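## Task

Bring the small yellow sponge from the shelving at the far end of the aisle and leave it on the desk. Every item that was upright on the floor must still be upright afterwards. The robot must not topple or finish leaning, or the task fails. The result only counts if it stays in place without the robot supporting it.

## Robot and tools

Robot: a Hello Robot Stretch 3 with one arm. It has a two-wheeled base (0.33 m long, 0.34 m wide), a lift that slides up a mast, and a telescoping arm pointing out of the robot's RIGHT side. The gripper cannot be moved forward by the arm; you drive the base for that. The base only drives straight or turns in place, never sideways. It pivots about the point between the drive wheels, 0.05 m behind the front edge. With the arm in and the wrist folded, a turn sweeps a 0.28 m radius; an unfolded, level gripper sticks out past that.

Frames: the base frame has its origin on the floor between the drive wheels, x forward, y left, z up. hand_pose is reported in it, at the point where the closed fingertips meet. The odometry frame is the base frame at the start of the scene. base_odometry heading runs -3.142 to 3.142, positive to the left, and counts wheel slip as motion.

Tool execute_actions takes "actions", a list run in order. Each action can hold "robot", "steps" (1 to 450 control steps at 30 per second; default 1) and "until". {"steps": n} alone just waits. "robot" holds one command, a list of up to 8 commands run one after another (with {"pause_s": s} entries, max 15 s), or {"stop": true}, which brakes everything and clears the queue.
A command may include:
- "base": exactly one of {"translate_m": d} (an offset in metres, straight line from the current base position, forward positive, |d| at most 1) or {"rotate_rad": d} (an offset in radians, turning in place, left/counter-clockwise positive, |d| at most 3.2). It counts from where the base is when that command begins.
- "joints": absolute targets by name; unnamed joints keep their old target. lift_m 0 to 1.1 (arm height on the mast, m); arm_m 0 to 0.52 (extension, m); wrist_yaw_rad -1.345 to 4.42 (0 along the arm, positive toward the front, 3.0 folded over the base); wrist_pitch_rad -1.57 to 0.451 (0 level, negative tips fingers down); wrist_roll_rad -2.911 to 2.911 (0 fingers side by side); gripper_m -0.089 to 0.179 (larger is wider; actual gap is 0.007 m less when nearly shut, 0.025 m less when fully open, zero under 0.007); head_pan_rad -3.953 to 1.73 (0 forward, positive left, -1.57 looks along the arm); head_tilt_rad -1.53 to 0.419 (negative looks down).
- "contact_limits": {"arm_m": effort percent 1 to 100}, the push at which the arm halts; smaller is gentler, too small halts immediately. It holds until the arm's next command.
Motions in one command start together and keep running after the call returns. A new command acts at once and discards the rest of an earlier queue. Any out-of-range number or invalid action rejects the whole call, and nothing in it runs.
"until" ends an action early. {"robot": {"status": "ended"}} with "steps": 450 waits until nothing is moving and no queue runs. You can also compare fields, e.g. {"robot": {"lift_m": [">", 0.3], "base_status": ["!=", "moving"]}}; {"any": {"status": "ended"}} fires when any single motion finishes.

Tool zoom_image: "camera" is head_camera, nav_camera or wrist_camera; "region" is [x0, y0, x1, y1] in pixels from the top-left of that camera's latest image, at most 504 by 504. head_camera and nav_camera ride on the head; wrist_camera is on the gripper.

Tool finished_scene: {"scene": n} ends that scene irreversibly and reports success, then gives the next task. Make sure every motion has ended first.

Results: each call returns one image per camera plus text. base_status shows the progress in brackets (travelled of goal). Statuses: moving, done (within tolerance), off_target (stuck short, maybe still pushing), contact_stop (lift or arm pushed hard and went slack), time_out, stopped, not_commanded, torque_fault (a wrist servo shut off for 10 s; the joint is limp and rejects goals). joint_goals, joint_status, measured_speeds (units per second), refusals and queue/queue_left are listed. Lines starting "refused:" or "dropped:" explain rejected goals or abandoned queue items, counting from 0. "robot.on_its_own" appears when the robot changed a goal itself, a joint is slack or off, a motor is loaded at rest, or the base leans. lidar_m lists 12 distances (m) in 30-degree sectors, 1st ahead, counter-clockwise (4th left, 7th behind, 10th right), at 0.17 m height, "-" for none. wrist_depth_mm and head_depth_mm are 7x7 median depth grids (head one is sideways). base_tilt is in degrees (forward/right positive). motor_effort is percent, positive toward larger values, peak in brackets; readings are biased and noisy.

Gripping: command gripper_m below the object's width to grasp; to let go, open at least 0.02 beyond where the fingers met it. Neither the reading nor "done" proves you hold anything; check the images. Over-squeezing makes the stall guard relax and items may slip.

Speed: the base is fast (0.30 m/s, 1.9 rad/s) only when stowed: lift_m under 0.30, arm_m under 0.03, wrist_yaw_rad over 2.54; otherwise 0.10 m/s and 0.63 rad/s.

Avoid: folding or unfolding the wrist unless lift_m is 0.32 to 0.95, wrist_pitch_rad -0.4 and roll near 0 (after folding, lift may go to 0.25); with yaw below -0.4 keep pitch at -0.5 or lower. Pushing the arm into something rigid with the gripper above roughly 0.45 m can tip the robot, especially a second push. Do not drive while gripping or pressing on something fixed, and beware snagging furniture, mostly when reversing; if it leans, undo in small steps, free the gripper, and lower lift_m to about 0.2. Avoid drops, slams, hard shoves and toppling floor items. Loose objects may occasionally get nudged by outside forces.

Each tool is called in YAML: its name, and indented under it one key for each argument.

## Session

execute_actions:
  actions: []

Scene clock: 0.00 s.
robot.base_odometry: x=+0.000 y=+0.000 heading=+0.000 (m, m, rad; robot's odometry frame)
robot.turned_by_wheels: +0.000 (rad since the last result)
robot.turned_by_imu: +0.000 (rad since the last result)
robot.base_tilt: forward=-0.7 right=-0.1 (deg)
robot.lidar_m: 1.86 0.83 0.93 0.91 2.91 2.29 1.69 1.65 0.96 0.87 0.87 1.03
robot.head_depth_mm: 1668 1666 1641 1658 1661 1633 1631 / 1894 2089 2072 2074 2053 2040 2022 / 1951 2616 2714 2699 2747 2735 2339 / 1967 2673 2668 2724 2673 2636 2311 / 1961 2614 2631 2636 2628 2608 2341 / 1967 2593 2555 2587 2577 2610 2309 / 1977 2517 2449 2496 2536 2559 2176
robot.base_status: not_commanded
robot.joint_positions: lift_m=+0.406 arm_m=+0.002 wrist_yaw_rad=+2.882 wrist_pitch_rad=-0.355 wrist_roll_rad=-0.019 gripper_m=+0.037 head_pan_rad=+0.003 head_tilt_rad=+0.002
robot.joint_goals: lift_m=+0.406 arm_m=+0.002 wrist_yaw_rad=+2.882 wrist_pitch_rad=-0.355 wrist_roll_rad=-0.019 gripper_m=+0.037 head_pan_rad=+0.003 head_tilt_rad=+0.002
robot.joint_status: lift_m=not_commanded arm_m=not_commanded wrist_yaw_rad=not_commanded wrist_pitch_rad=not_commanded wrist_roll_rad=not_commanded gripper_m=not_commanded head_pan_rad=not_commanded head_tilt_rad=not_commanded
robot.measured_speeds: translate_m=+0.000 rotate_rad=+0.000 lift_m=+0.000 arm_m=+0.000 wrist_yaw_rad=+0.000 wrist_pitch_rad=+0.000 wrist_roll_rad=+0.000 head_pan_rad=+0.000 head_tilt_rad=+0.000
robot: refusals=0 queue=idle queue_left=0
robot.motor_effort: left_wheel=+1 right_wheel=-1 lift_m=+20 arm_m=+0 wrist_yaw_rad=+0 wrist_pitch_rad=+5 wrist_roll_rad=+0 gripper_m=+0 head_pan_rad=+0 head_tilt_rad=+2 (%)
robot.hand_pose: x=+0.0383 y=+0.0771 z=+0.4326 quat_wxyz=(+0.214, +0.699, +0.036, +0.681) (m; robot's base frame)
robot.wrist_depth_mm: - - - - - 760 632 / - - 954 - - 797 685 / - - - - - 852 776 / - - - - - 886 895 / 866 - 873 832 861 828 806 / 720 - - 694 703 673 662 / 594 590 586 589 574 574 556
pictures: head_camera (sideways: a quarter turn clockwise sets it upright), nav_camera (sideways: a quarter turn counterclockwise sets it upright), wrist_camera
Images, in order (width x height): head_camera 896x504, nav_camera 672x504, wrist_camera 644x364.

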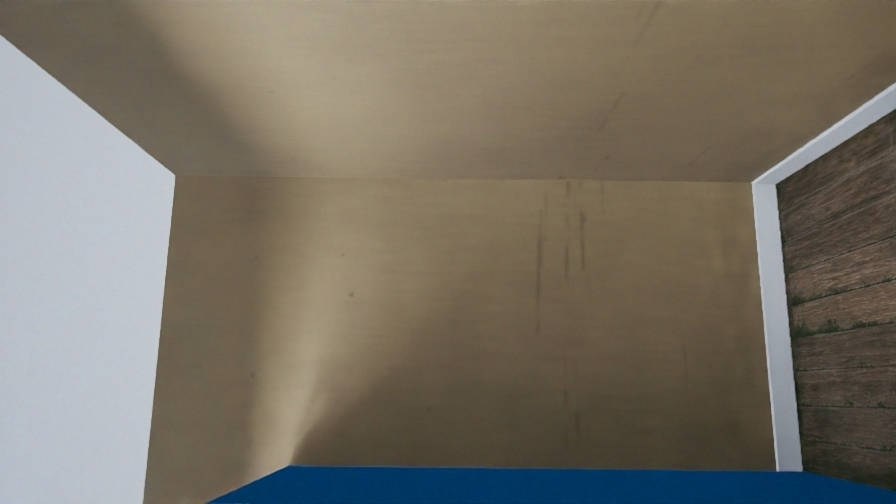

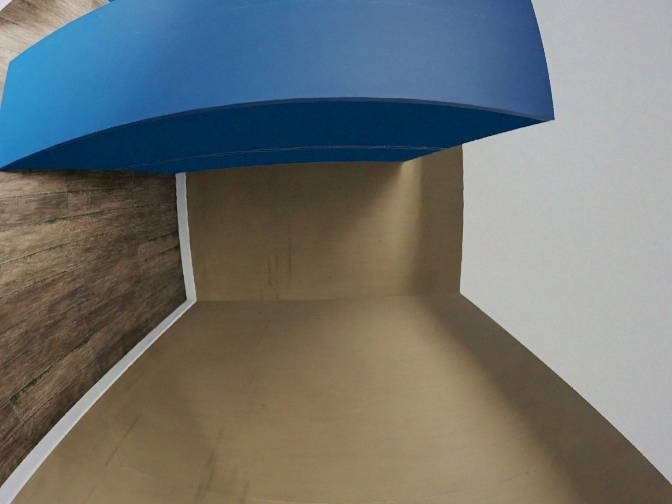

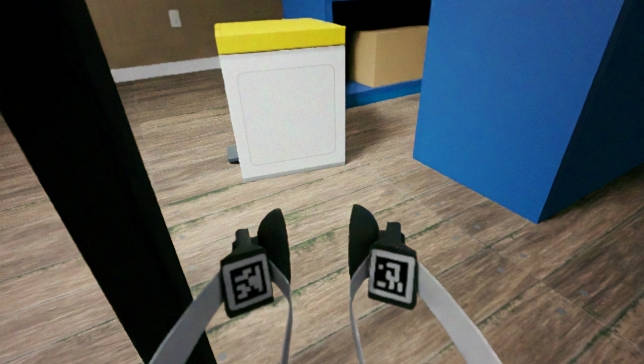

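execute_actions:
  actions:
    - {"robot":{"joints":{"head_pan_rad":1.2,"head_tilt_rad":-0.3}},"steps":200,"until":{"robot":{"status":"ended"}}}

Scene clock: 1.27 s.
robot.base_odometry: x=+0.000 y=+0.000 heading=+0.000 (m, m, rad; robot's odometry frame)
robot.turned_by_wheels: +0.000 (rad since the last result)
robot.turned_by_imu: +0.000 (rad since the last result)
robot.base_tilt: forward=-0.6 right=-0.1 (deg)
robot.lidar_m: 1.86 0.83 0.94 0.91 2.91 2.29 1.69 1.65 0.96 0.87 0.87 1.03
robot.head_depth_mm: 855 884 914 948 989 1025 1072 / 1702 1727 1811 2289 2036 1815 1234 / 1694 1706 1709 2301 1958 1964 1563 / 1853 1919 1840 2171 1955 1888 1193 / 1431 1506 1618 1720 1856 1310 1133 / 2640 2826 2977 3155 2748 1309 1087 / 2621 2688 2813 2985 2739 1852 1133
robot.base_status: not_commanded
robot.joint_positions: lift_m=+0.406 arm_m=+0.002 wrist_yaw_rad=+2.882 wrist_pitch_rad=-0.355 wrist_roll_rad=-0.019 gripper_m=+0.037 head_pan_rad=+1.193 head_tilt_rad=-0.296
robot.joint_goals: lift_m=+0.406 arm_m=+0.002 wrist_yaw_rad=+2.882 wrist_pitch_rad=-0.355 wrist_roll_rad=-0.019 gripper_m=+0.037 head_pan_rad=+1.200 head_tilt_rad=-0.300
robot.joint_status: lift_m=not_commanded arm_m=not_commanded wrist_yaw_rad=not_commanded wrist_pitch_rad=not_commanded wrist_roll_rad=not_commanded gripper_m=not_commanded head_pan_rad=done head_tilt_rad=done
robot.measured_speeds: translate_m=+0.000 rotate_rad=+0.000 lift_m=+0.000 arm_m=+0.000 wrist_yaw_rad=+0.000 wrist_pitch_rad=+0.000 wrist_roll_rad=+0.000 head_pan_rad=+0.000 head_tilt_rad=+0.000
robot: refusals=0 queue=done queue_left=0
robot.motor_effort: left_wheel=+1(0) right_wheel=-1(1) lift_m=+20(20) arm_m=+0(0) wrist_yaw_rad=+0(0) wrist_pitch_rad=+5(5) wrist_roll_rad=+1(0) gripper_m=+0(0) head_pan_rad=+5(52) head_tilt_rad=-3(30) (%)
robot.hand_pose: x=+0.0383 y=+0.0771 z=+0.4326 quat_wxyz=(+0.214, +0.699, +0.036, +0.681) (m; robot's base frame)
robot.wrist_depth_mm: - - - - - 758 638 / - - 936 992 - 816 696 / - - - - - 844 773 / - - - - - 896 909 / 893 - 867 837 863 814 819 / 705 - - 691 693 676 676 / 616 590 595 582 575 576 571
pictures: head_camera (sideways: a quarter turn clockwise sets it upright), nav_camera (sideways: a quarter turn counterclockwise sets it upright), wrist_camera
Images, in order (width x height): head_camera 896x504, nav_camera 672x504, wrist_camera 644x364.

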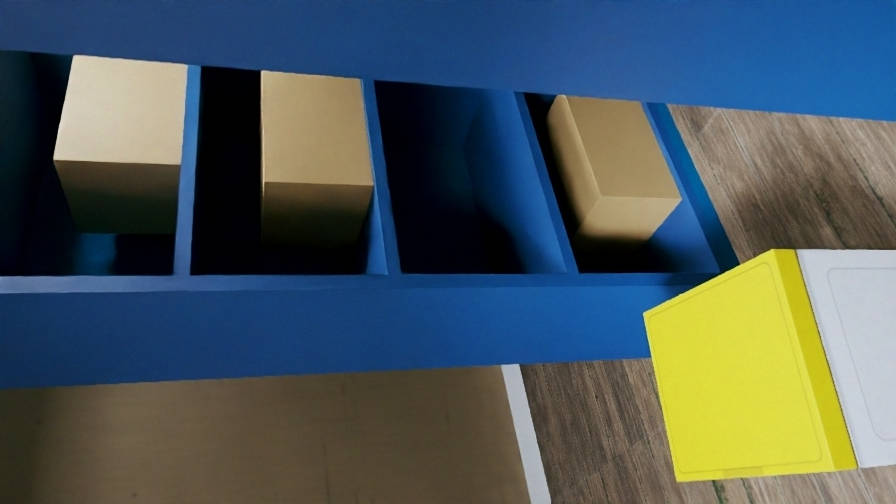

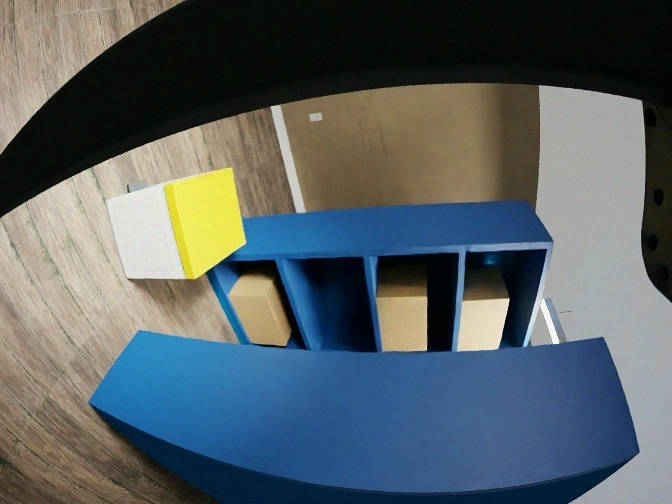

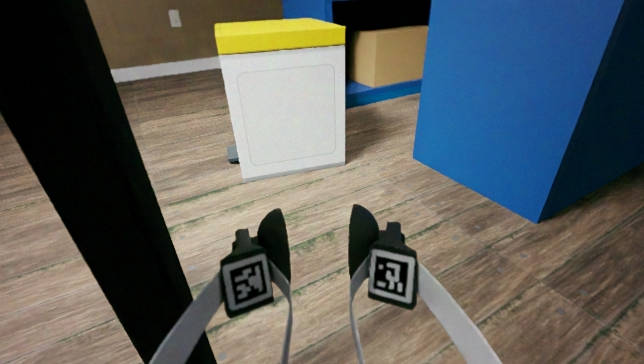

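execute_actions:
  actions:
    - {"robot":{"joints":{"head_pan_rad":-3.0,"head_tilt_rad":-0.3}},"steps":200,"until":{"robot":{"status":"ended"}}}

Scene clock: 3.77 s.
robot.base_odometry: x=+0.000 y=+0.000 heading=+0.000 (m, m, rad; robot's odometry frame)
robot.turned_by_wheels: +0.000 (rad since the last result)
robot.turned_by_imu: +0.000 (rad since the last result)
robot.base_tilt: forward=-0.6 right=-0.1 (deg)
robot.lidar_m: 1.86 0.83 0.94 0.91 2.90 2.29 1.69 1.65 0.96 0.87 0.87 1.03
robot.head_depth_mm: 1895 2011 2098 2231 2373 2035 1577 / 1886 1963 2091 2234 2353 2017 1576 / 1872 1963 2073 1741 2325 1924 1566 / 1832 1948 2055 2166 2320 2013 1571 / 1832 1938 2040 2163 2306 1987 1561 / 1837 1933 2024 2150 2299 2006 1565 / 1828 1928 2047 2121 2268 2002 1558
robot.base_status: not_commanded
robot.joint_positions: lift_m=+0.406 arm_m=+0.002 wrist_yaw_rad=+2.882 wrist_pitch_rad=-0.355 wrist_roll_rad=-0.019 gripper_m=+0.037 head_pan_rad=-2.993 head_tilt_rad=-0.296
robot.joint_goals: lift_m=+0.406 arm_m=+0.002 wrist_yaw_rad=+2.882 wrist_pitch_rad=-0.355 wrist_roll_rad=-0.019 gripper_m=+0.037 head_pan_rad=-3.000 head_tilt_rad=-0.300
robot.joint_status: lift_m=not_commanded arm_m=not_commanded wrist_yaw_rad=not_commanded wrist_pitch_rad=not_commanded wrist_roll_rad=not_commanded gripper_m=not_commanded head_pan_rad=done head_tilt_rad=done
robot.measured_speeds: translate_m=+0.000 rotate_rad=+0.000 lift_m=+0.000 arm_m=+0.000 wrist_yaw_rad=+0.000 wrist_pitch_rad=+0.000 wrist_roll_rad=+0.000 head_pan_rad=+0.000 head_tilt_rad=+0.000
robot: refusals=0 queue=done queue_left=0
robot.motor_effort: left_wheel=+0(0) right_wheel=+0(1) lift_m=+20(20) arm_m=+0(0) wrist_yaw_rad=+1(0) wrist_pitch_rad=+5(5) wrist_roll_rad=+0(1) gripper_m=-1(0) head_pan_rad=-4(48) head_tilt_rad=-3(1) (%)
robot.hand_pose: x=+0.0383 y=+0.0771 z=+0.4326 quat_wxyz=(+0.214, +0.699, +0.036, +0.681) (m; robot's base frame)
robot.wrist_depth_mm: - - - - - 782 635 / - - 952 - - 803 696 / - - - - - 829 770 / - - - - - 890 899 / 874 - 869 840 869 829 799 / 726 - - 680 692 663 648 / 593 583 585 578 586 569 553
pictures: head_camera (sideways: a quarter turn clockwise sets it upright), nav_camera (sideways: a quarter turn counterclockwise sets it upright), wrist_camera
Images, in order (width x height): head_camera 896x504, nav_camera 672x504, wrist_camera 644x364.

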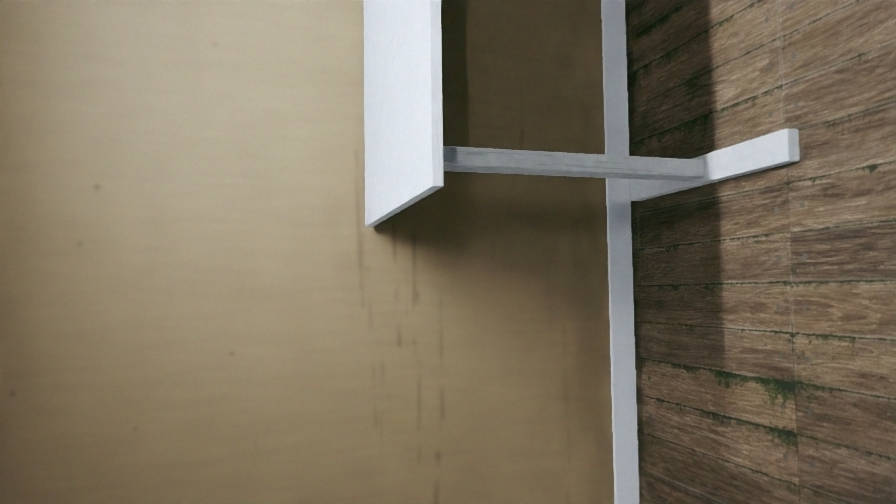

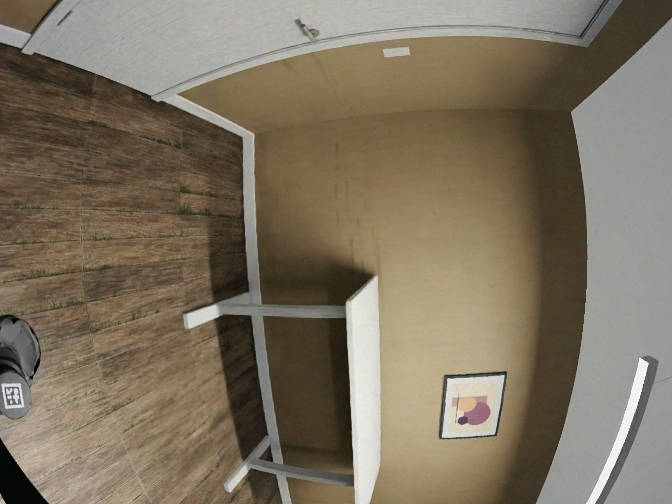

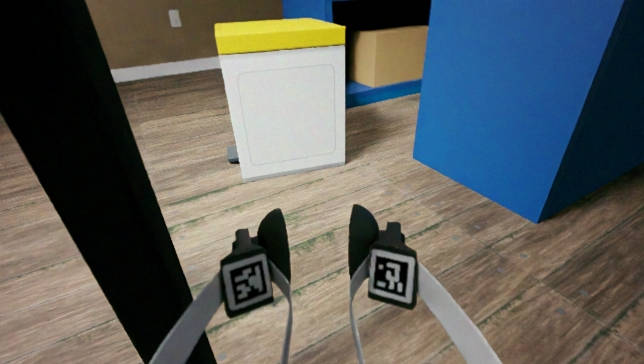

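execute_actions:
  actions:
    - {"robot":{"base":{"rotate_rad":0.26},"joints":{"head_pan_rad":0.6,"head_tilt_rad":-0.5}},"steps":200,"until":{"robot":{"status":"ended"}}}

Scene clock: 6.17 s.
robot.base_odometry: x=+0.000 y=+0.000 heading=+0.260 (m, m, rad; robot's odometry frame)
robot.turned_by_wheels: +0.260 (rad since the last result)
robot.turned_by_imu: +0.257 (rad since the last result)
robot.base_tilt: forward=-0.6 right=-0.1 (deg)
robot.lidar_m: 0.88 0.83 0.91 0.91 2.29 2.17 1.69 1.16 0.89 0.87 0.91 1.27
robot.head_depth_mm: 673 719 778 873 1073 1436 1337 / 711 764 826 902 988 1099 1250 / 758 814 887 968 1072 1202 1304 / 811 883 961 1064 1187 1342 1339 / 884 1702 2179 2134 1970 1564 1334 / 1976 1619 2262 1981 1997 1606 1336 / 1814 1601 2098 1900 1787 1178 1270
robot.base_status: done (rotate_rad +0.2599 of +0.2600)
robot.joint_positions: lift_m=+0.406 arm_m=+0.002 wrist_yaw_rad=+2.882 wrist_pitch_rad=-0.355 wrist_roll_rad=-0.019 gripper_m=+0.037 head_pan_rad=+0.593 head_tilt_rad=-0.494
robot.joint_goals: lift_m=+0.406 arm_m=+0.002 wrist_yaw_rad=+2.882 wrist_pitch_rad=-0.355 wrist_roll_rad=-0.019 gripper_m=+0.037 head_pan_rad=+0.600 head_tilt_rad=-0.500
robot.joint_status: lift_m=not_commanded arm_m=not_commanded wrist_yaw_rad=not_commanded wrist_pitch_rad=not_commanded wrist_roll_rad=not_commanded gripper_m=not_commanded head_pan_rad=done head_tilt_rad=done
robot.measured_speeds: translate_m=+0.000 rotate_rad=+0.000 lift_m=+0.000 arm_m=+0.000 wrist_yaw_rad=+0.000 wrist_pitch_rad=+0.000 wrist_roll_rad=+0.000 head_pan_rad=+0.000 head_tilt_rad=+0.000
robot: refusals=0 queue=done queue_left=0
robot.motor_effort: left_wheel=+0(4) right_wheel=+2(5) lift_m=+20(20) arm_m=+0(0) wrist_yaw_rad=+1(1) wrist_pitch_rad=+5(5) wrist_roll_rad=+0(1) gripper_m=+1(0) head_pan_rad=+4(50) head_tilt_rad=-5(27) (%)
robot.hand_pose: x=+0.0383 y=+0.0771 z=+0.4326 quat_wxyz=(+0.214, +0.699, +0.036, +0.681) (m; robot's base frame)
robot.wrist_depth_mm: - - - - - - 697 / - - - 957 950 - 715 / - - - - - - 740 / - - - - - - 757 / 894 - 872 850 868 806 758 / 732 - - 682 689 673 667 / 601 596 577 587 578 581 562
pictures: head_camera (sideways: a quarter turn clockwise sets it upright), nav_camera (sideways: a quarter turn counterclockwise sets it upright), wrist_camera
Images, in order (width x height): head_camera 896x504, nav_camera 672x504, wrist_camera 644x364.

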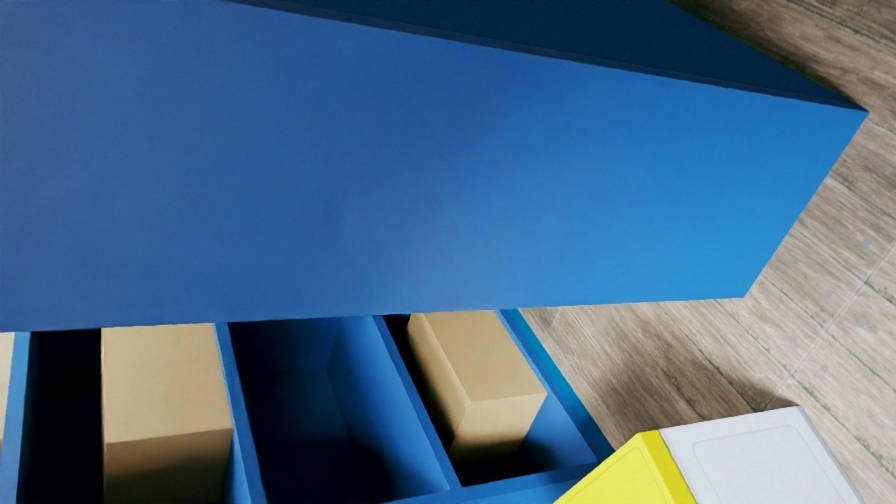

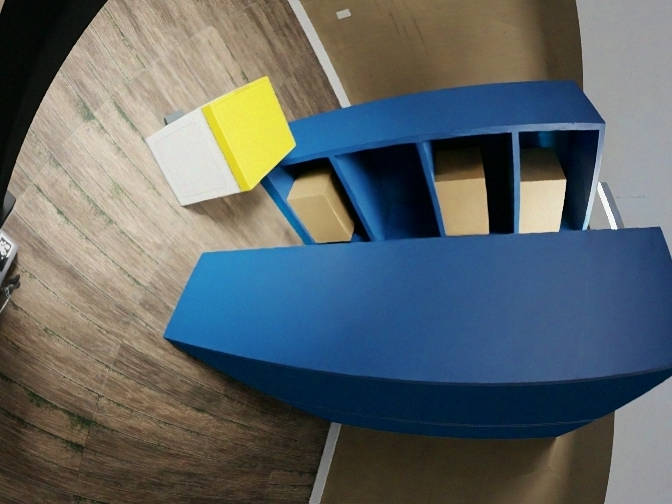

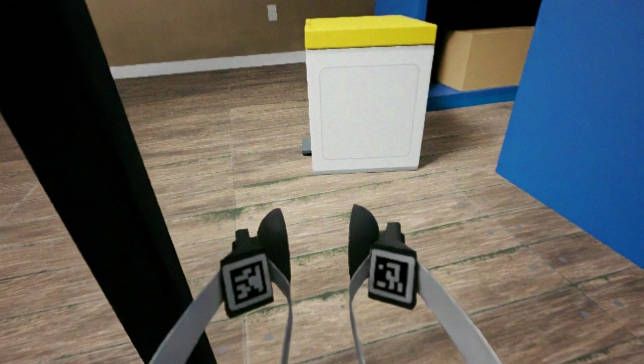

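execute_actions:
  actions:
    - {"robot":[{"base":{"rotate_rad":1.585},"joints":{"head_pan_rad":-1.57,"head_tilt_rad":-0.4}},{"base":{"translate_m":0.45}}],"steps":400,"until":{"robot":{"status":"ended"}}}

Scene clock: 15.77 s.
robot.base_odometry: x=-0.122 y=+0.433 heading=+1.845 (m, m, rad; robot's odometry frame)
robot.turned_by_wheels: +1.585 (rad since the last result)
robot.turned_by_imu: +1.567 (rad since the last result)
robot.base_tilt: forward=-0.7 right=-0.1 (deg)
robot.lidar_m: 2.46 2.58 2.01 1.64 1.80 1.32 1.31 1.38 0.83 0.81 0.55 0.49
robot.head_depth_mm: 654 707 780 2817 2284 1749 1430 / 660 707 758 822 898 999 1131 / 664 712 764 829 903 988 1101 / 669 715 768 835 911 1002 1108 / 671 719 776 839 917 1014 1124 / 675 724 778 856 947 1593 1370 / 2055 2442 2642 2438 2197 1752 1416
robot.base_status: done (translate_m +0.4500 of +0.4500)
robot.joint_positions: lift_m=+0.406 arm_m=+0.002 wrist_yaw_rad=+2.882 wrist_pitch_rad=-0.355 wrist_roll_rad=-0.019 gripper_m=+0.037 head_pan_rad=-1.563 head_tilt_rad=-0.408
robot.joint_goals: lift_m=+0.406 arm_m=+0.002 wrist_yaw_rad=+2.882 wrist_pitch_rad=-0.355 wrist_roll_rad=-0.019 gripper_m=+0.037 head_pan_rad=-1.570 head_tilt_rad=-0.400
robot.joint_status: lift_m=not_commanded arm_m=not_commanded wrist_yaw_rad=not_commanded wrist_pitch_rad=not_commanded wrist_roll_rad=not_commanded gripper_m=not_commanded head_pan_rad=done head_tilt_rad=done
robot.measured_speeds: translate_m=+0.000 rotate_rad=+0.000 lift_m=+0.000 arm_m=+0.000 wrist_yaw_rad=+0.000 wrist_pitch_rad=+0.000 wrist_roll_rad=+0.000 head_pan_rad=+0.000 head_tilt_rad=+0.000
robot: refusals=0 queue=done queue_left=0
robot.motor_effort: left_wheel=-1(4) right_wheel=+1(4) lift_m=+20(20) arm_m=+0(0) wrist_yaw_rad=+0(0) wrist_pitch_rad=+5(5) wrist_roll_rad=+0(0) gripper_m=+0(0) head_pan_rad=-3(50) head_tilt_rad=+6(16) (%)
robot.hand_pose: x=+0.0383 y=+0.0771 z=+0.4326 quat_wxyz=(+0.214, +0.699, +0.036, +0.681) (m; robot's base frame)
robot.wrist_depth_mm: - - - - - - - / - - - - - - - / - - - - - - - / - - - - - - 990 / 887 - 861 836 846 796 807 / 725 - - 706 692 668 659 / 620 589 582 597 577 571 567
pictures: head_camera (sideways: a quarter turn clockwise sets it upright), nav_camera (sideways: a quarter turn counterclockwise sets it upright), wrist_camera
Images, in order (width x height): head_camera 896x504, nav_camera 672x504, wrist_camera 644x364.

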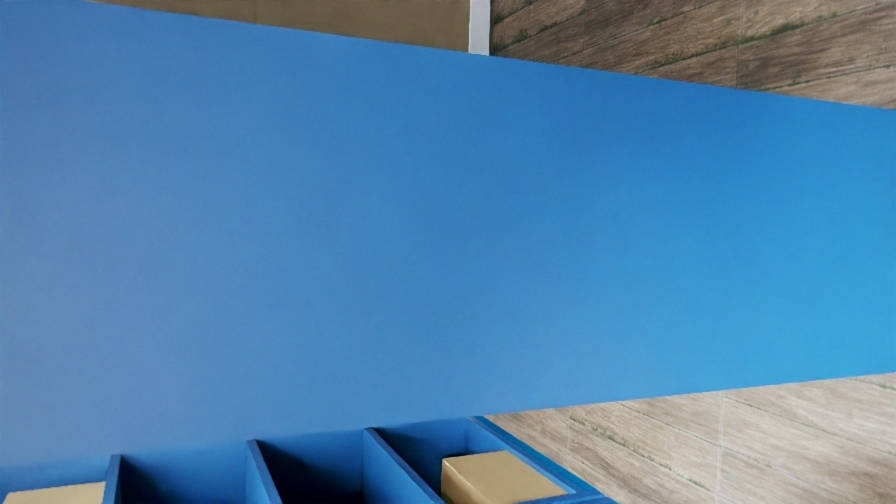

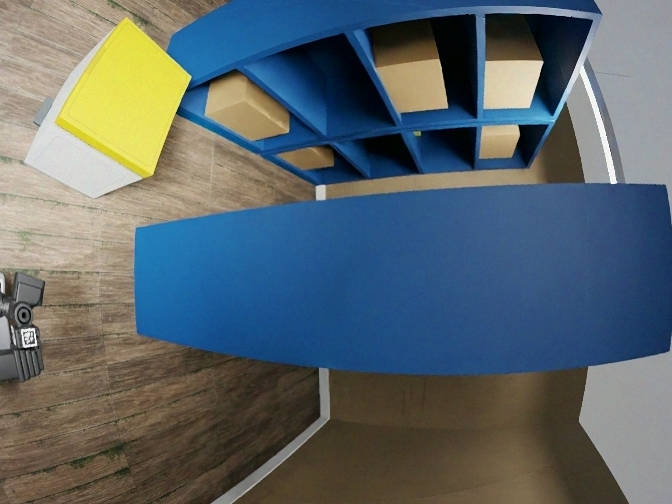

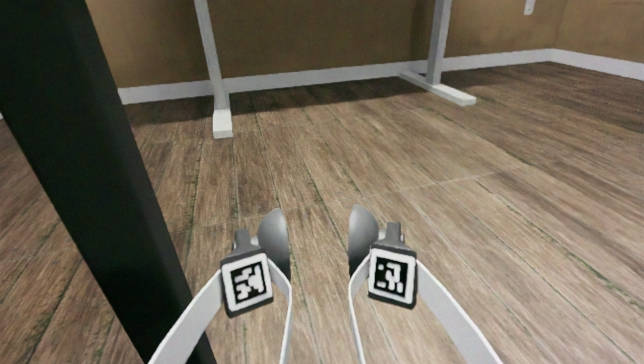

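execute_actions:
  actions:
    - {"robot":{"joints":{"head_pan_rad":-0.7,"head_tilt_rad":-0.9}},"steps":100,"until":{"robot":{"status":"ended"}}}

Scene clock: 17.10 s.
robot.base_odometry: x=-0.122 y=+0.433 heading=+1.845 (m, m, rad; robot's odometry frame)
robot.turned_by_wheels: +0.000 (rad since the last result)
robot.turned_by_imu: +0.000 (rad since the last result)
robot.base_tilt: forward=-0.7 right=-0.1 (deg)
robot.lidar_m: 2.45 2.56 2.01 1.64 1.80 1.32 1.32 1.38 0.83 0.81 0.55 0.49
robot.head_depth_mm: 1728 1674 1869 1658 1426 1261 1124 / 1716 1542 1794 1656 1360 1266 1144 / 1104 1326 1764 1074 1085 1263 1124 / 1199 1394 1554 1073 990 1240 1128 / 1406 2198 1906 1076 1057 1247 1134 / 2475 2399 1973 1581 1434 1267 1140 / 2335 2385 1976 1672 1433 1267 1137
robot.base_status: done (translate_m +0.4500 of +0.4500)
robot.joint_positions: lift_m=+0.406 arm_m=+0.002 wrist_yaw_rad=+2.882 wrist_pitch_rad=-0.355 wrist_roll_rad=-0.019 gripper_m=+0.037 head_pan_rad=-0.707 head_tilt_rad=-0.888
robot.joint_goals: lift_m=+0.406 arm_m=+0.002 wrist_yaw_rad=+2.882 wrist_pitch_rad=-0.355 wrist_roll_rad=-0.019 gripper_m=+0.037 head_pan_rad=-0.700 head_tilt_rad=-0.900
robot.joint_status: lift_m=not_commanded arm_m=not_commanded wrist_yaw_rad=not_commanded wrist_pitch_rad=not_commanded wrist_roll_rad=not_commanded gripper_m=not_commanded head_pan_rad=done head_tilt_rad=done
robot.measured_speeds: translate_m=+0.000 rotate_rad=+0.000 lift_m=+0.000 arm_m=+0.000 wrist_yaw_rad=+0.000 wrist_pitch_rad=+0.000 wrist_roll_rad=+0.000 head_pan_rad=+0.000 head_tilt_rad=+0.000
robot: refusals=0 queue=done queue_left=0
robot.motor_effort: left_wheel=-1(1) right_wheel=+1(2) lift_m=+20(20) arm_m=+0(0) wrist_yaw_rad=+0(1) wrist_pitch_rad=+5(5) wrist_roll_rad=+1(0) gripper_m=+0(1) head_pan_rad=+4(47) head_tilt_rad=-9(45) (%)
robot.hand_pose: x=+0.0383 y=+0.0771 z=+0.4326 quat_wxyz=(+0.214, +0.699, +0.036, +0.681) (m; robot's base frame)
robot.wrist_depth_mm: - - - - - - - / - - - - - - - / - - - - - - - / - - - - - - - / 859 - 872 841 864 810 801 / 732 - - 679 689 664 660 / 603 582 585 579 580 578 558
pictures: head_camera (sideways: a quarter turn clockwise sets it upright), nav_camera (sideways: a quarter turn counterclockwise sets it upright), wrist_camera
Images, in order (width x height): head_camera 896x504, nav_camera 672x504, wrist_camera 644x364.

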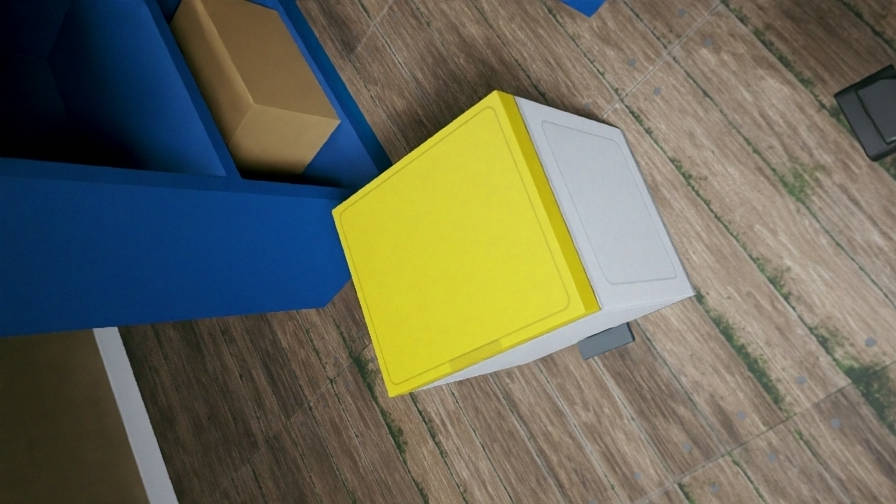

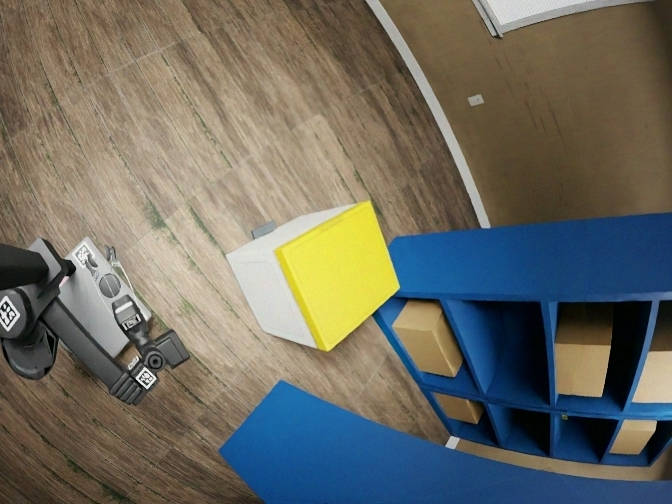

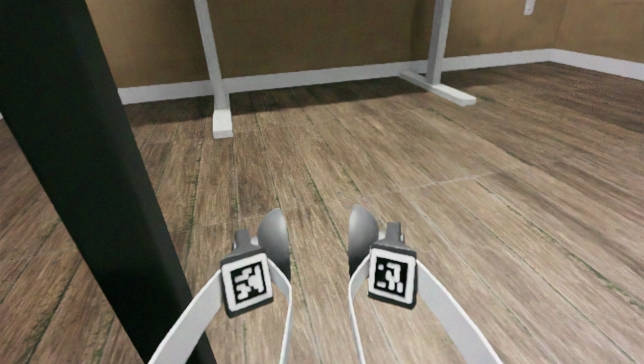

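execute_actions:
  actions:
    - {"robot":[{"base":{"rotate_rad":-1.585}},{"base":{"translate_m":0.4}},{"base":{"rotate_rad":1.585},"joints":{"head_pan_rad":0,"head_tilt_rad":-0.9}}],"steps":450,"until":{"robot":{"status":"ended"}}}

Scene clock: 29.70 s.
robot.base_odometry: x=+0.265 y=+0.536 heading=+1.845 (m, m, rad; robot's odometry frame)
robot.turned_by_wheels: +0.000 (rad since the last result)
robot.turned_by_imu: -0.003 (rad since the last result)
robot.base_tilt: forward=-0.6 right=-0.1 (deg)
robot.lidar_m: 0.37 0.43 2.33 2.05 1.80 1.37 1.33 1.40 0.42 0.41 0.43 0.37
robot.head_depth_mm: 2228 2310 1446 1435 1434 1262 1124 / 2224 2377 1964 1072 948 999 1128 / 2242 2377 1947 1074 931 935 1134 / 2227 2423 1976 1076 931 1015 1138 / 2240 2408 1951 1656 930 1147 1129 / 2283 2398 1979 1669 1432 1263 1134 / 2298 2404 1969 1662 1440 1279 1136
robot.base_status: done (rotate_rad +1.5849 of +1.5850)
robot.joint_positions: lift_m=+0.406 arm_m=+0.002 wrist_yaw_rad=+2.882 wrist_pitch_rad=-0.355 wrist_roll_rad=-0.019 gripper_m=+0.037 head_pan_rad=-0.007 head_tilt_rad=-0.889
robot.joint_goals: lift_m=+0.406 arm_m=+0.002 wrist_yaw_rad=+2.882 wrist_pitch_rad=-0.355 wrist_roll_rad=-0.019 gripper_m=+0.037 head_pan_rad=+0.000 head_tilt_rad=-0.900
robot.joint_status: lift_m=not_commanded arm_m=not_commanded wrist_yaw_rad=not_commanded wrist_pitch_rad=not_commanded wrist_roll_rad=not_commanded gripper_m=not_commanded head_pan_rad=done head_tilt_rad=done
robot.measured_speeds: translate_m=+0.000 rotate_rad=+0.000 lift_m=+0.000 arm_m=+0.000 wrist_yaw_rad=+0.000 wrist_pitch_rad=+0.000 wrist_roll_rad=+0.000 head_pan_rad=+0.000 head_tilt_rad=+0.000
robot: refusals=0 queue=done queue_left=0
robot.motor_effort: left_wheel=-1(6) right_wheel=+1(5) lift_m=+20(20) arm_m=+0(0) wrist_yaw_rad=+0(0) wrist_pitch_rad=+5(5) wrist_roll_rad=+0(0) gripper_m=+0(1) head_pan_rad=+3(40) head_tilt_rad=-7(4) (%)
robot.hand_pose: x=+0.0383 y=+0.0771 z=+0.4326 quat_wxyz=(+0.214, +0.699, +0.036, +0.681) (m; robot's base frame)
robot.wrist_depth_mm: - - - - - - - / - - - - - - - / - - - - - - - / - - - - - - 936 / 893 - 856 852 857 823 407 / 709 - - 678 677 667 416 / 612 579 594 593 575 573 415
pictures: head_camera (sideways: a quarter turn clockwise sets it upright), nav_camera (sideways: a quarter turn counterclockwise sets it upright), wrist_camera
Images, in order (width x height): head_camera 896x504, nav_camera 672x504, wrist_camera 644x364.

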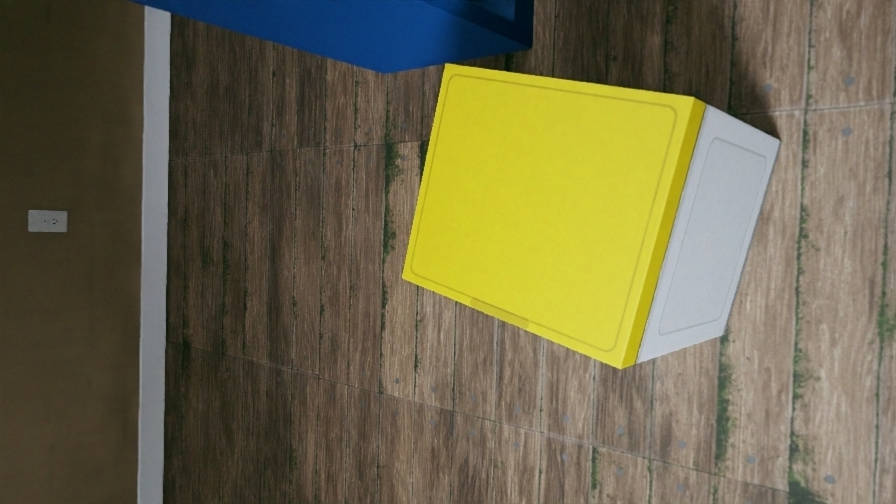

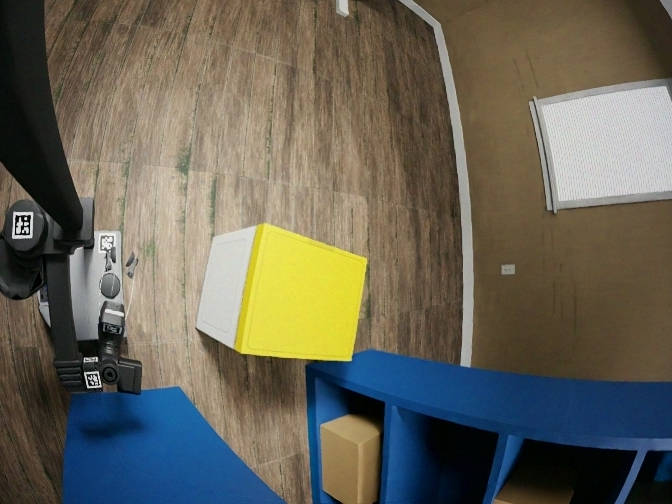

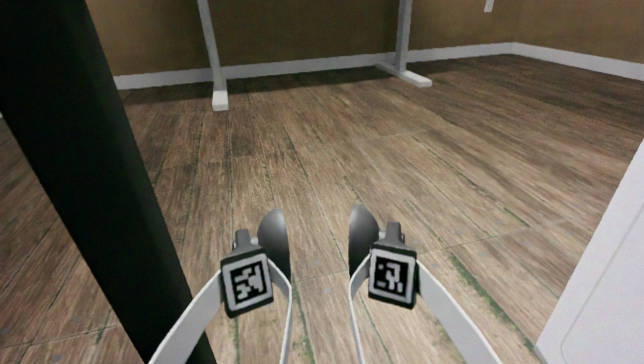

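execute_actions:
  actions:
    - {"robot":{"base":{"translate_m":0.8}},"steps":450,"until":{"robot":{"status":"ended"}}}

Scene clock: 39.00 s.
robot.base_odometry: x=+0.048 y=+1.306 heading=+1.845 (m, m, rad; robot's odometry frame)
robot.turned_by_wheels: +0.000 (rad since the last result)
robot.turned_by_imu: -0.004 (rad since the last result)
robot.base_tilt: forward=-0.6 right=-0.1 (deg)
robot.lidar_m: - - 2.54 2.05 2.59 2.18 2.13 0.70 0.95 0.19 0.15 -
robot.head_depth_mm: 1472 1715 1910 1636 1428 1215 767 / 1481 1705 1900 1641 1422 816 732 / 1496 1711 1915 1653 1434 821 733 / 1494 1716 1928 1648 1430 820 732 / 1498 1732 1926 1655 1436 837 739 / 1506 1756 1922 1658 1434 1266 1134 / 1513 1765 1948 1664 1434 1265 1126
robot.base_status: done (translate_m +0.8000 of +0.8000)
robot.joint_positions: lift_m=+0.406 arm_m=+0.002 wrist_yaw_rad=+2.897 wrist_pitch_rad=-0.358 wrist_roll_rad=-0.019 gripper_m=+0.037 head_pan_rad=-0.007 head_tilt_rad=-0.890
robot.joint_goals: lift_m=+0.406 arm_m=+0.002 wrist_yaw_rad=+2.897 wrist_pitch_rad=-0.358 wrist_roll_rad=-0.019 gripper_m=+0.037 head_pan_rad=+0.000 head_tilt_rad=-0.900
robot.joint_status: lift_m=not_commanded arm_m=not_commanded wrist_yaw_rad=not_commanded wrist_pitch_rad=not_commanded wrist_roll_rad=not_commanded gripper_m=not_commanded head_pan_rad=done head_tilt_rad=done
robot.measured_speeds: translate_m=+0.000 rotate_rad=+0.000 lift_m=+0.000 arm_m=+0.000 wrist_yaw_rad=+0.000 wrist_pitch_rad=+0.000 wrist_roll_rad=+0.000 head_pan_rad=+0.000 head_tilt_rad=+0.000
robot: refusals=0 queue=done queue_left=0
robot.motor_effort: left_wheel=+1(5) right_wheel=+7(36) lift_m=+20(20) arm_m=-1(0) wrist_yaw_rad=-10(10) wrist_pitch_rad=+6(6) wrist_roll_rad=+0(0) gripper_m=+4(5) head_pan_rad=+4(4) head_tilt_rad=-7(7) (%)
robot.hand_pose: x=+0.0347 y=+0.0777 z=+0.4320 quat_wxyz=(+0.210, +0.699, +0.043, +0.682) (m; robot's base frame)
robot.wrist_depth_mm: - - - - - - - / - - - - - - - / - - - - - - 222 / - - - - 173 169 165 / 876 - 858 843 141 135 132 / 710 - - 670 120 111 109 / 593 595 592 584 169 97 93
pictures: head_camera (sideways: a quarter turn clockwise sets it upright), nav_camera (sideways: a quarter turn counterclockwise sets it upright), wrist_camera
Images, in order (width x height): head_camera 896x504, nav_camera 672x504, wrist_camera 644x364.

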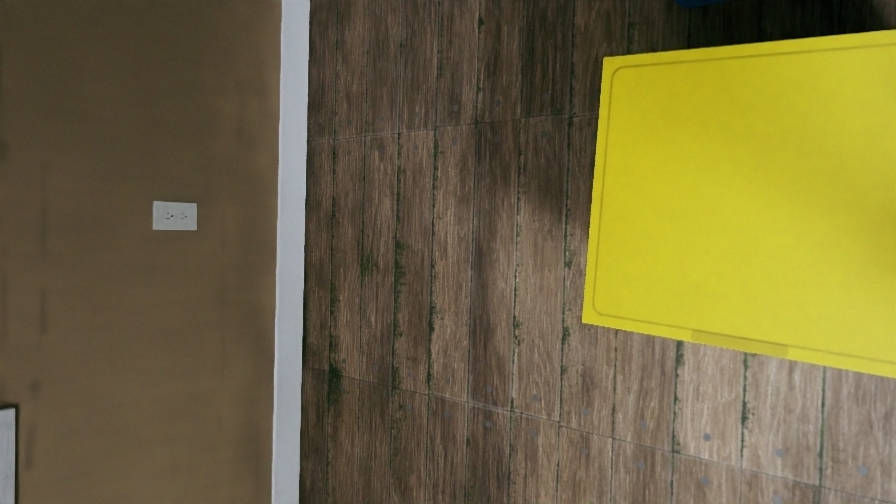

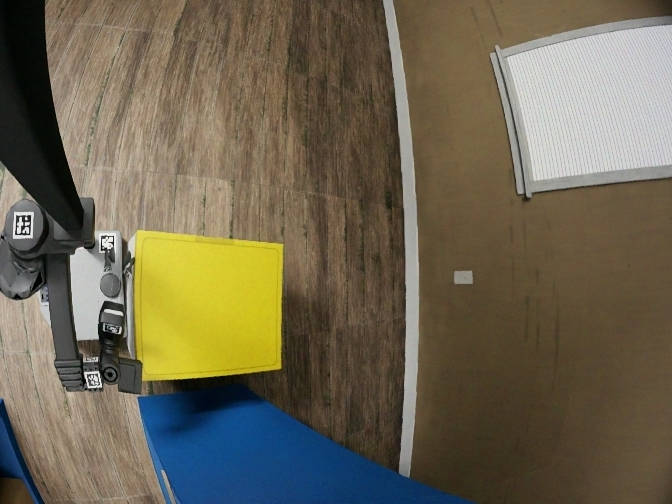

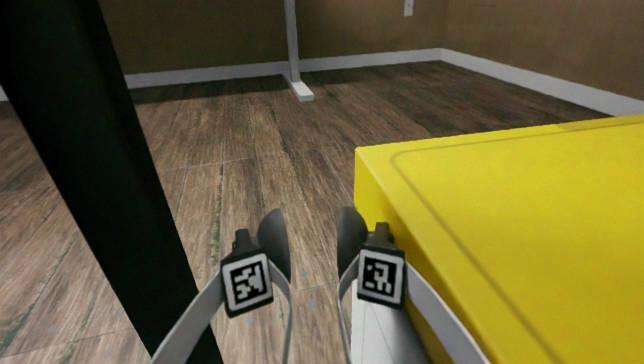

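execute_actions:
  actions:
    - {"robot":[{"base":{"translate_m":-0.25}},{"base":{"rotate_rad":1.585},"joints":{"head_pan_rad":-3.1,"head_tilt_rad":-0.3}}],"steps":450,"until":{"robot":{"status":"ended"}}}

Scene clock: 46.53 s.
robot.base_odometry: x=+0.116 y=+1.065 heading=-2.853 (m, m, rad; robot's odometry frame)
robot.turned_by_wheels: +1.585 (rad since the last result)
robot.turned_by_imu: +1.569 (rad since the last result)
robot.base_tilt: forward=-0.6 right=-0.1 (deg)
robot.lidar_m: 2.16 2.13 1.93 1.88 0.59 0.52 1.15 0.53 0.32 0.31 0.33 2.11
robot.head_depth_mm: 1793 1820 1834 1343 1388 1340 1307 / 1998 2084 2185 2269 2366 1951 1554 / 1983 2124 2230 2360 2506 1959 1553 / 2005 2114 2255 2393 2466 1939 1535 / 1518 1690 1809 2020 1810 1666 1495 / 1009 1219 1048 1068 1442 1214 1170 / 752 1237 790 799 1378 1160 917
robot.base_status: done (rotate_rad +1.5849 of +1.5850)
robot.joint_positions: lift_m=+0.406 arm_m=+0.002 wrist_yaw_rad=+2.884 wrist_pitch_rad=-0.358 wrist_roll_rad=-0.019 gripper_m=+0.037 head_pan_rad=-3.093 head_tilt_rad=-0.310
robot.joint_goals: lift_m=+0.406 arm_m=+0.002 wrist_yaw_rad=+2.884 wrist_pitch_rad=-0.358 wrist_roll_rad=-0.019 gripper_m=+0.037 head_pan_rad=-3.100 head_tilt_rad=-0.300
robot.joint_status: lift_m=not_commanded arm_m=not_commanded wrist_yaw_rad=not_commanded wrist_pitch_rad=not_commanded wrist_roll_rad=not_commanded gripper_m=not_commanded head_pan_rad=done head_tilt_rad=done
robot.measured_speeds: translate_m=+0.000 rotate_rad=+0.000 lift_m=+0.000 arm_m=+0.000 wrist_yaw_rad=+0.000 wrist_pitch_rad=+0.000 wrist_roll_rad=+0.000 head_pan_rad=+0.000 head_tilt_rad=+0.000
robot: refusals=0 queue=done queue_left=0
robot.motor_effort: left_wheel=+0(3) right_wheel=+2(8) lift_m=+20(20) arm_m=-1(1) wrist_yaw_rad=-2(10) wrist_pitch_rad=+6(6) wrist_roll_rad=+0(0) gripper_m=+0(4) head_pan_rad=-3(49) head_tilt_rad=+6(50) (%)
robot.hand_pose: x=+0.0378 y=+0.0769 z=+0.4320 quat_wxyz=(+0.214, +0.699, +0.038, +0.681) (m; robot's base frame)
robot.wrist_depth_mm: - - - - - - - / - - - - - - - / - - - - - - - / 627 - - - - - 978 / 659 - 884 851 848 819 807 / 659 - - 686 682 672 650 / 595 597 584 586 578 575 560
pictures: head_camera (sideways: a quarter turn clockwise sets it upright), nav_camera (sideways: a quarter turn counterclockwise sets it upright), wrist_camera
Images, in order (width x height): head_camera 896x504, nav_camera 672x504, wrist_camera 644x364.

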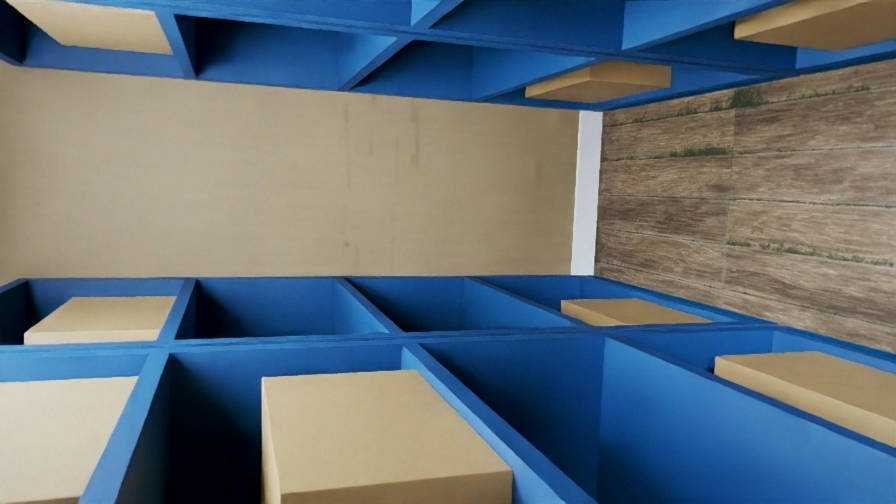

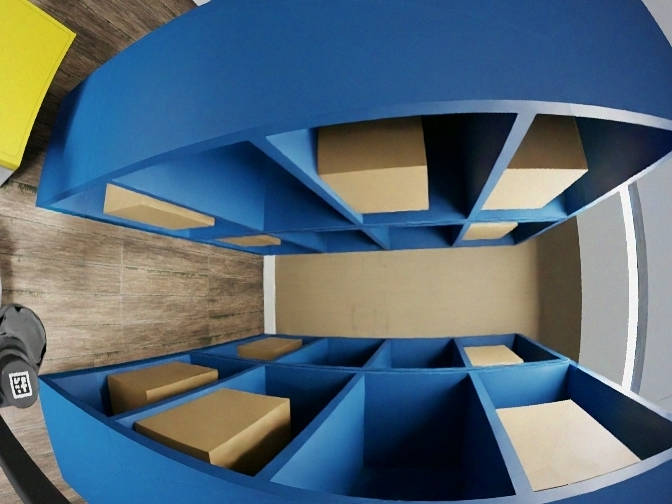

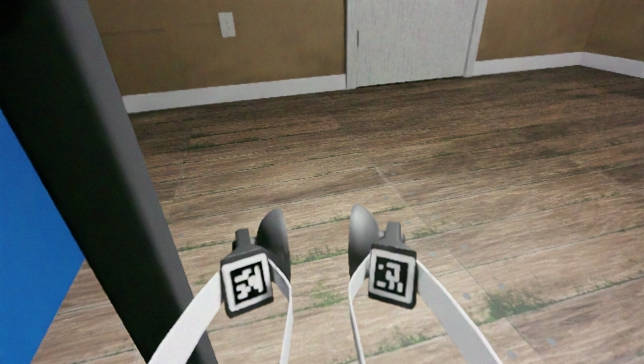

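execute_actions:
  actions:
    - {"robot":[{"base":{"rotate_rad":-0.06}},{"base":{"translate_m":-0.75}}],"steps":450,"until":{"robot":{"status":"ended"}}}

Scene clock: 61.40 s.
robot.base_odometry: x=+0.847 y=+1.235 heading=-2.913 (m, m, rad; robot's odometry frame)
robot.turned_by_wheels: -0.060 (rad since the last result)
robot.turned_by_imu: -0.061 (rad since the last result)
robot.base_tilt: forward=-0.6 right=-0.1 (deg)
robot.lidar_m: 2.84 0.41 0.40 0.30 0.31 0.42 1.09 0.51 0.36 0.35 0.44 0.46
robot.head_depth_mm: 1260 1348 1438 1264 1556 1172 1218 / 1324 1396 1477 1551 1612 1660 1468 / 1341 1407 1484 1561 1690 1779 1543 / 1340 1416 1487 1599 1687 1802 1547 / 1348 1419 1508 1592 1695 1802 1547 / 1321 1383 1481 1547 1608 1718 1398 / 942 1391 1469 1134 1594 1165 1008
robot.base_status: done (translate_m -0.7500 of -0.7500)
robot.joint_positions: lift_m=+0.406 arm_m=+0.002 wrist_yaw_rad=+2.884 wrist_pitch_rad=-0.358 wrist_roll_rad=-0.019 gripper_m=+0.037 head_pan_rad=-3.093 head_tilt_rad=-0.309
robot.joint_goals: lift_m=+0.406 arm_m=+0.002 wrist_yaw_rad=+2.884 wrist_pitch_rad=-0.358 wrist_roll_rad=-0.019 gripper_m=+0.037 head_pan_rad=-3.100 head_tilt_rad=-0.300
robot.joint_status: lift_m=not_commanded arm_m=not_commanded wrist_yaw_rad=not_commanded wrist_pitch_rad=not_commanded wrist_roll_rad=not_commanded gripper_m=not_commanded head_pan_rad=done head_tilt_rad=done
robot.measured_speeds: translate_m=+0.000 rotate_rad=+0.000 lift_m=+0.000 arm_m=+0.000 wrist_yaw_rad=+0.000 wrist_pitch_rad=+0.000 wrist_roll_rad=+0.000 head_pan_rad=+0.000 head_tilt_rad=+0.000
robot: refusals=0 queue=done queue_left=0
robot.motor_effort: left_wheel=+2(4) right_wheel=-2(6) lift_m=+20(20) arm_m=+0(1) wrist_yaw_rad=-1(1) wrist_pitch_rad=+6(6) wrist_roll_rad=+1(0) gripper_m=+0(0) head_pan_rad=-4(4) head_tilt_rad=+6(6) (%)
robot.hand_pose: x=+0.0378 y=+0.0769 z=+0.4320 quat_wxyz=(+0.214, +0.699, +0.038, +0.681) (m; robot's base frame)
robot.wrist_depth_mm: - 267 284 308 337 - - / - 668 743 791 482 - - / - 549 798 852 517 - - / 378 401 439 866 534 - - / 343 - 410 725 560 826 818 / 373 - - 577 597 655 659 / 410 446 498 546 567 574 564
pictures: head_camera (sideways: a quarter turn clockwise sets it upright), nav_camera (sideways: a quarter turn counterclockwise sets it upright), wrist_camera
Images, in order (width x height): head_camera 896x504, nav_camera 672x504, wrist_camera 644x364.

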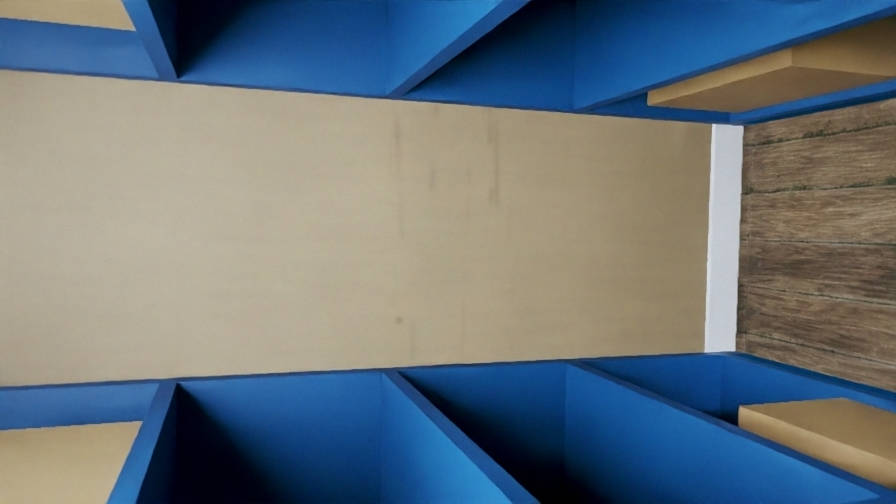

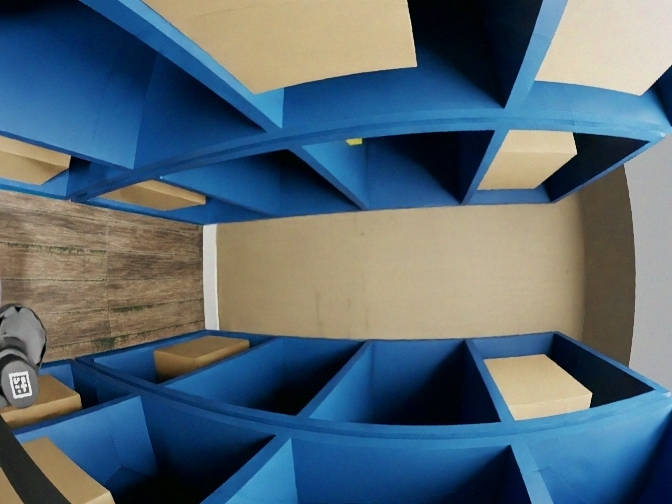

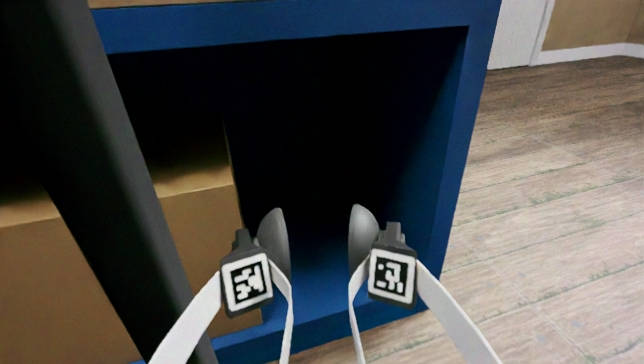

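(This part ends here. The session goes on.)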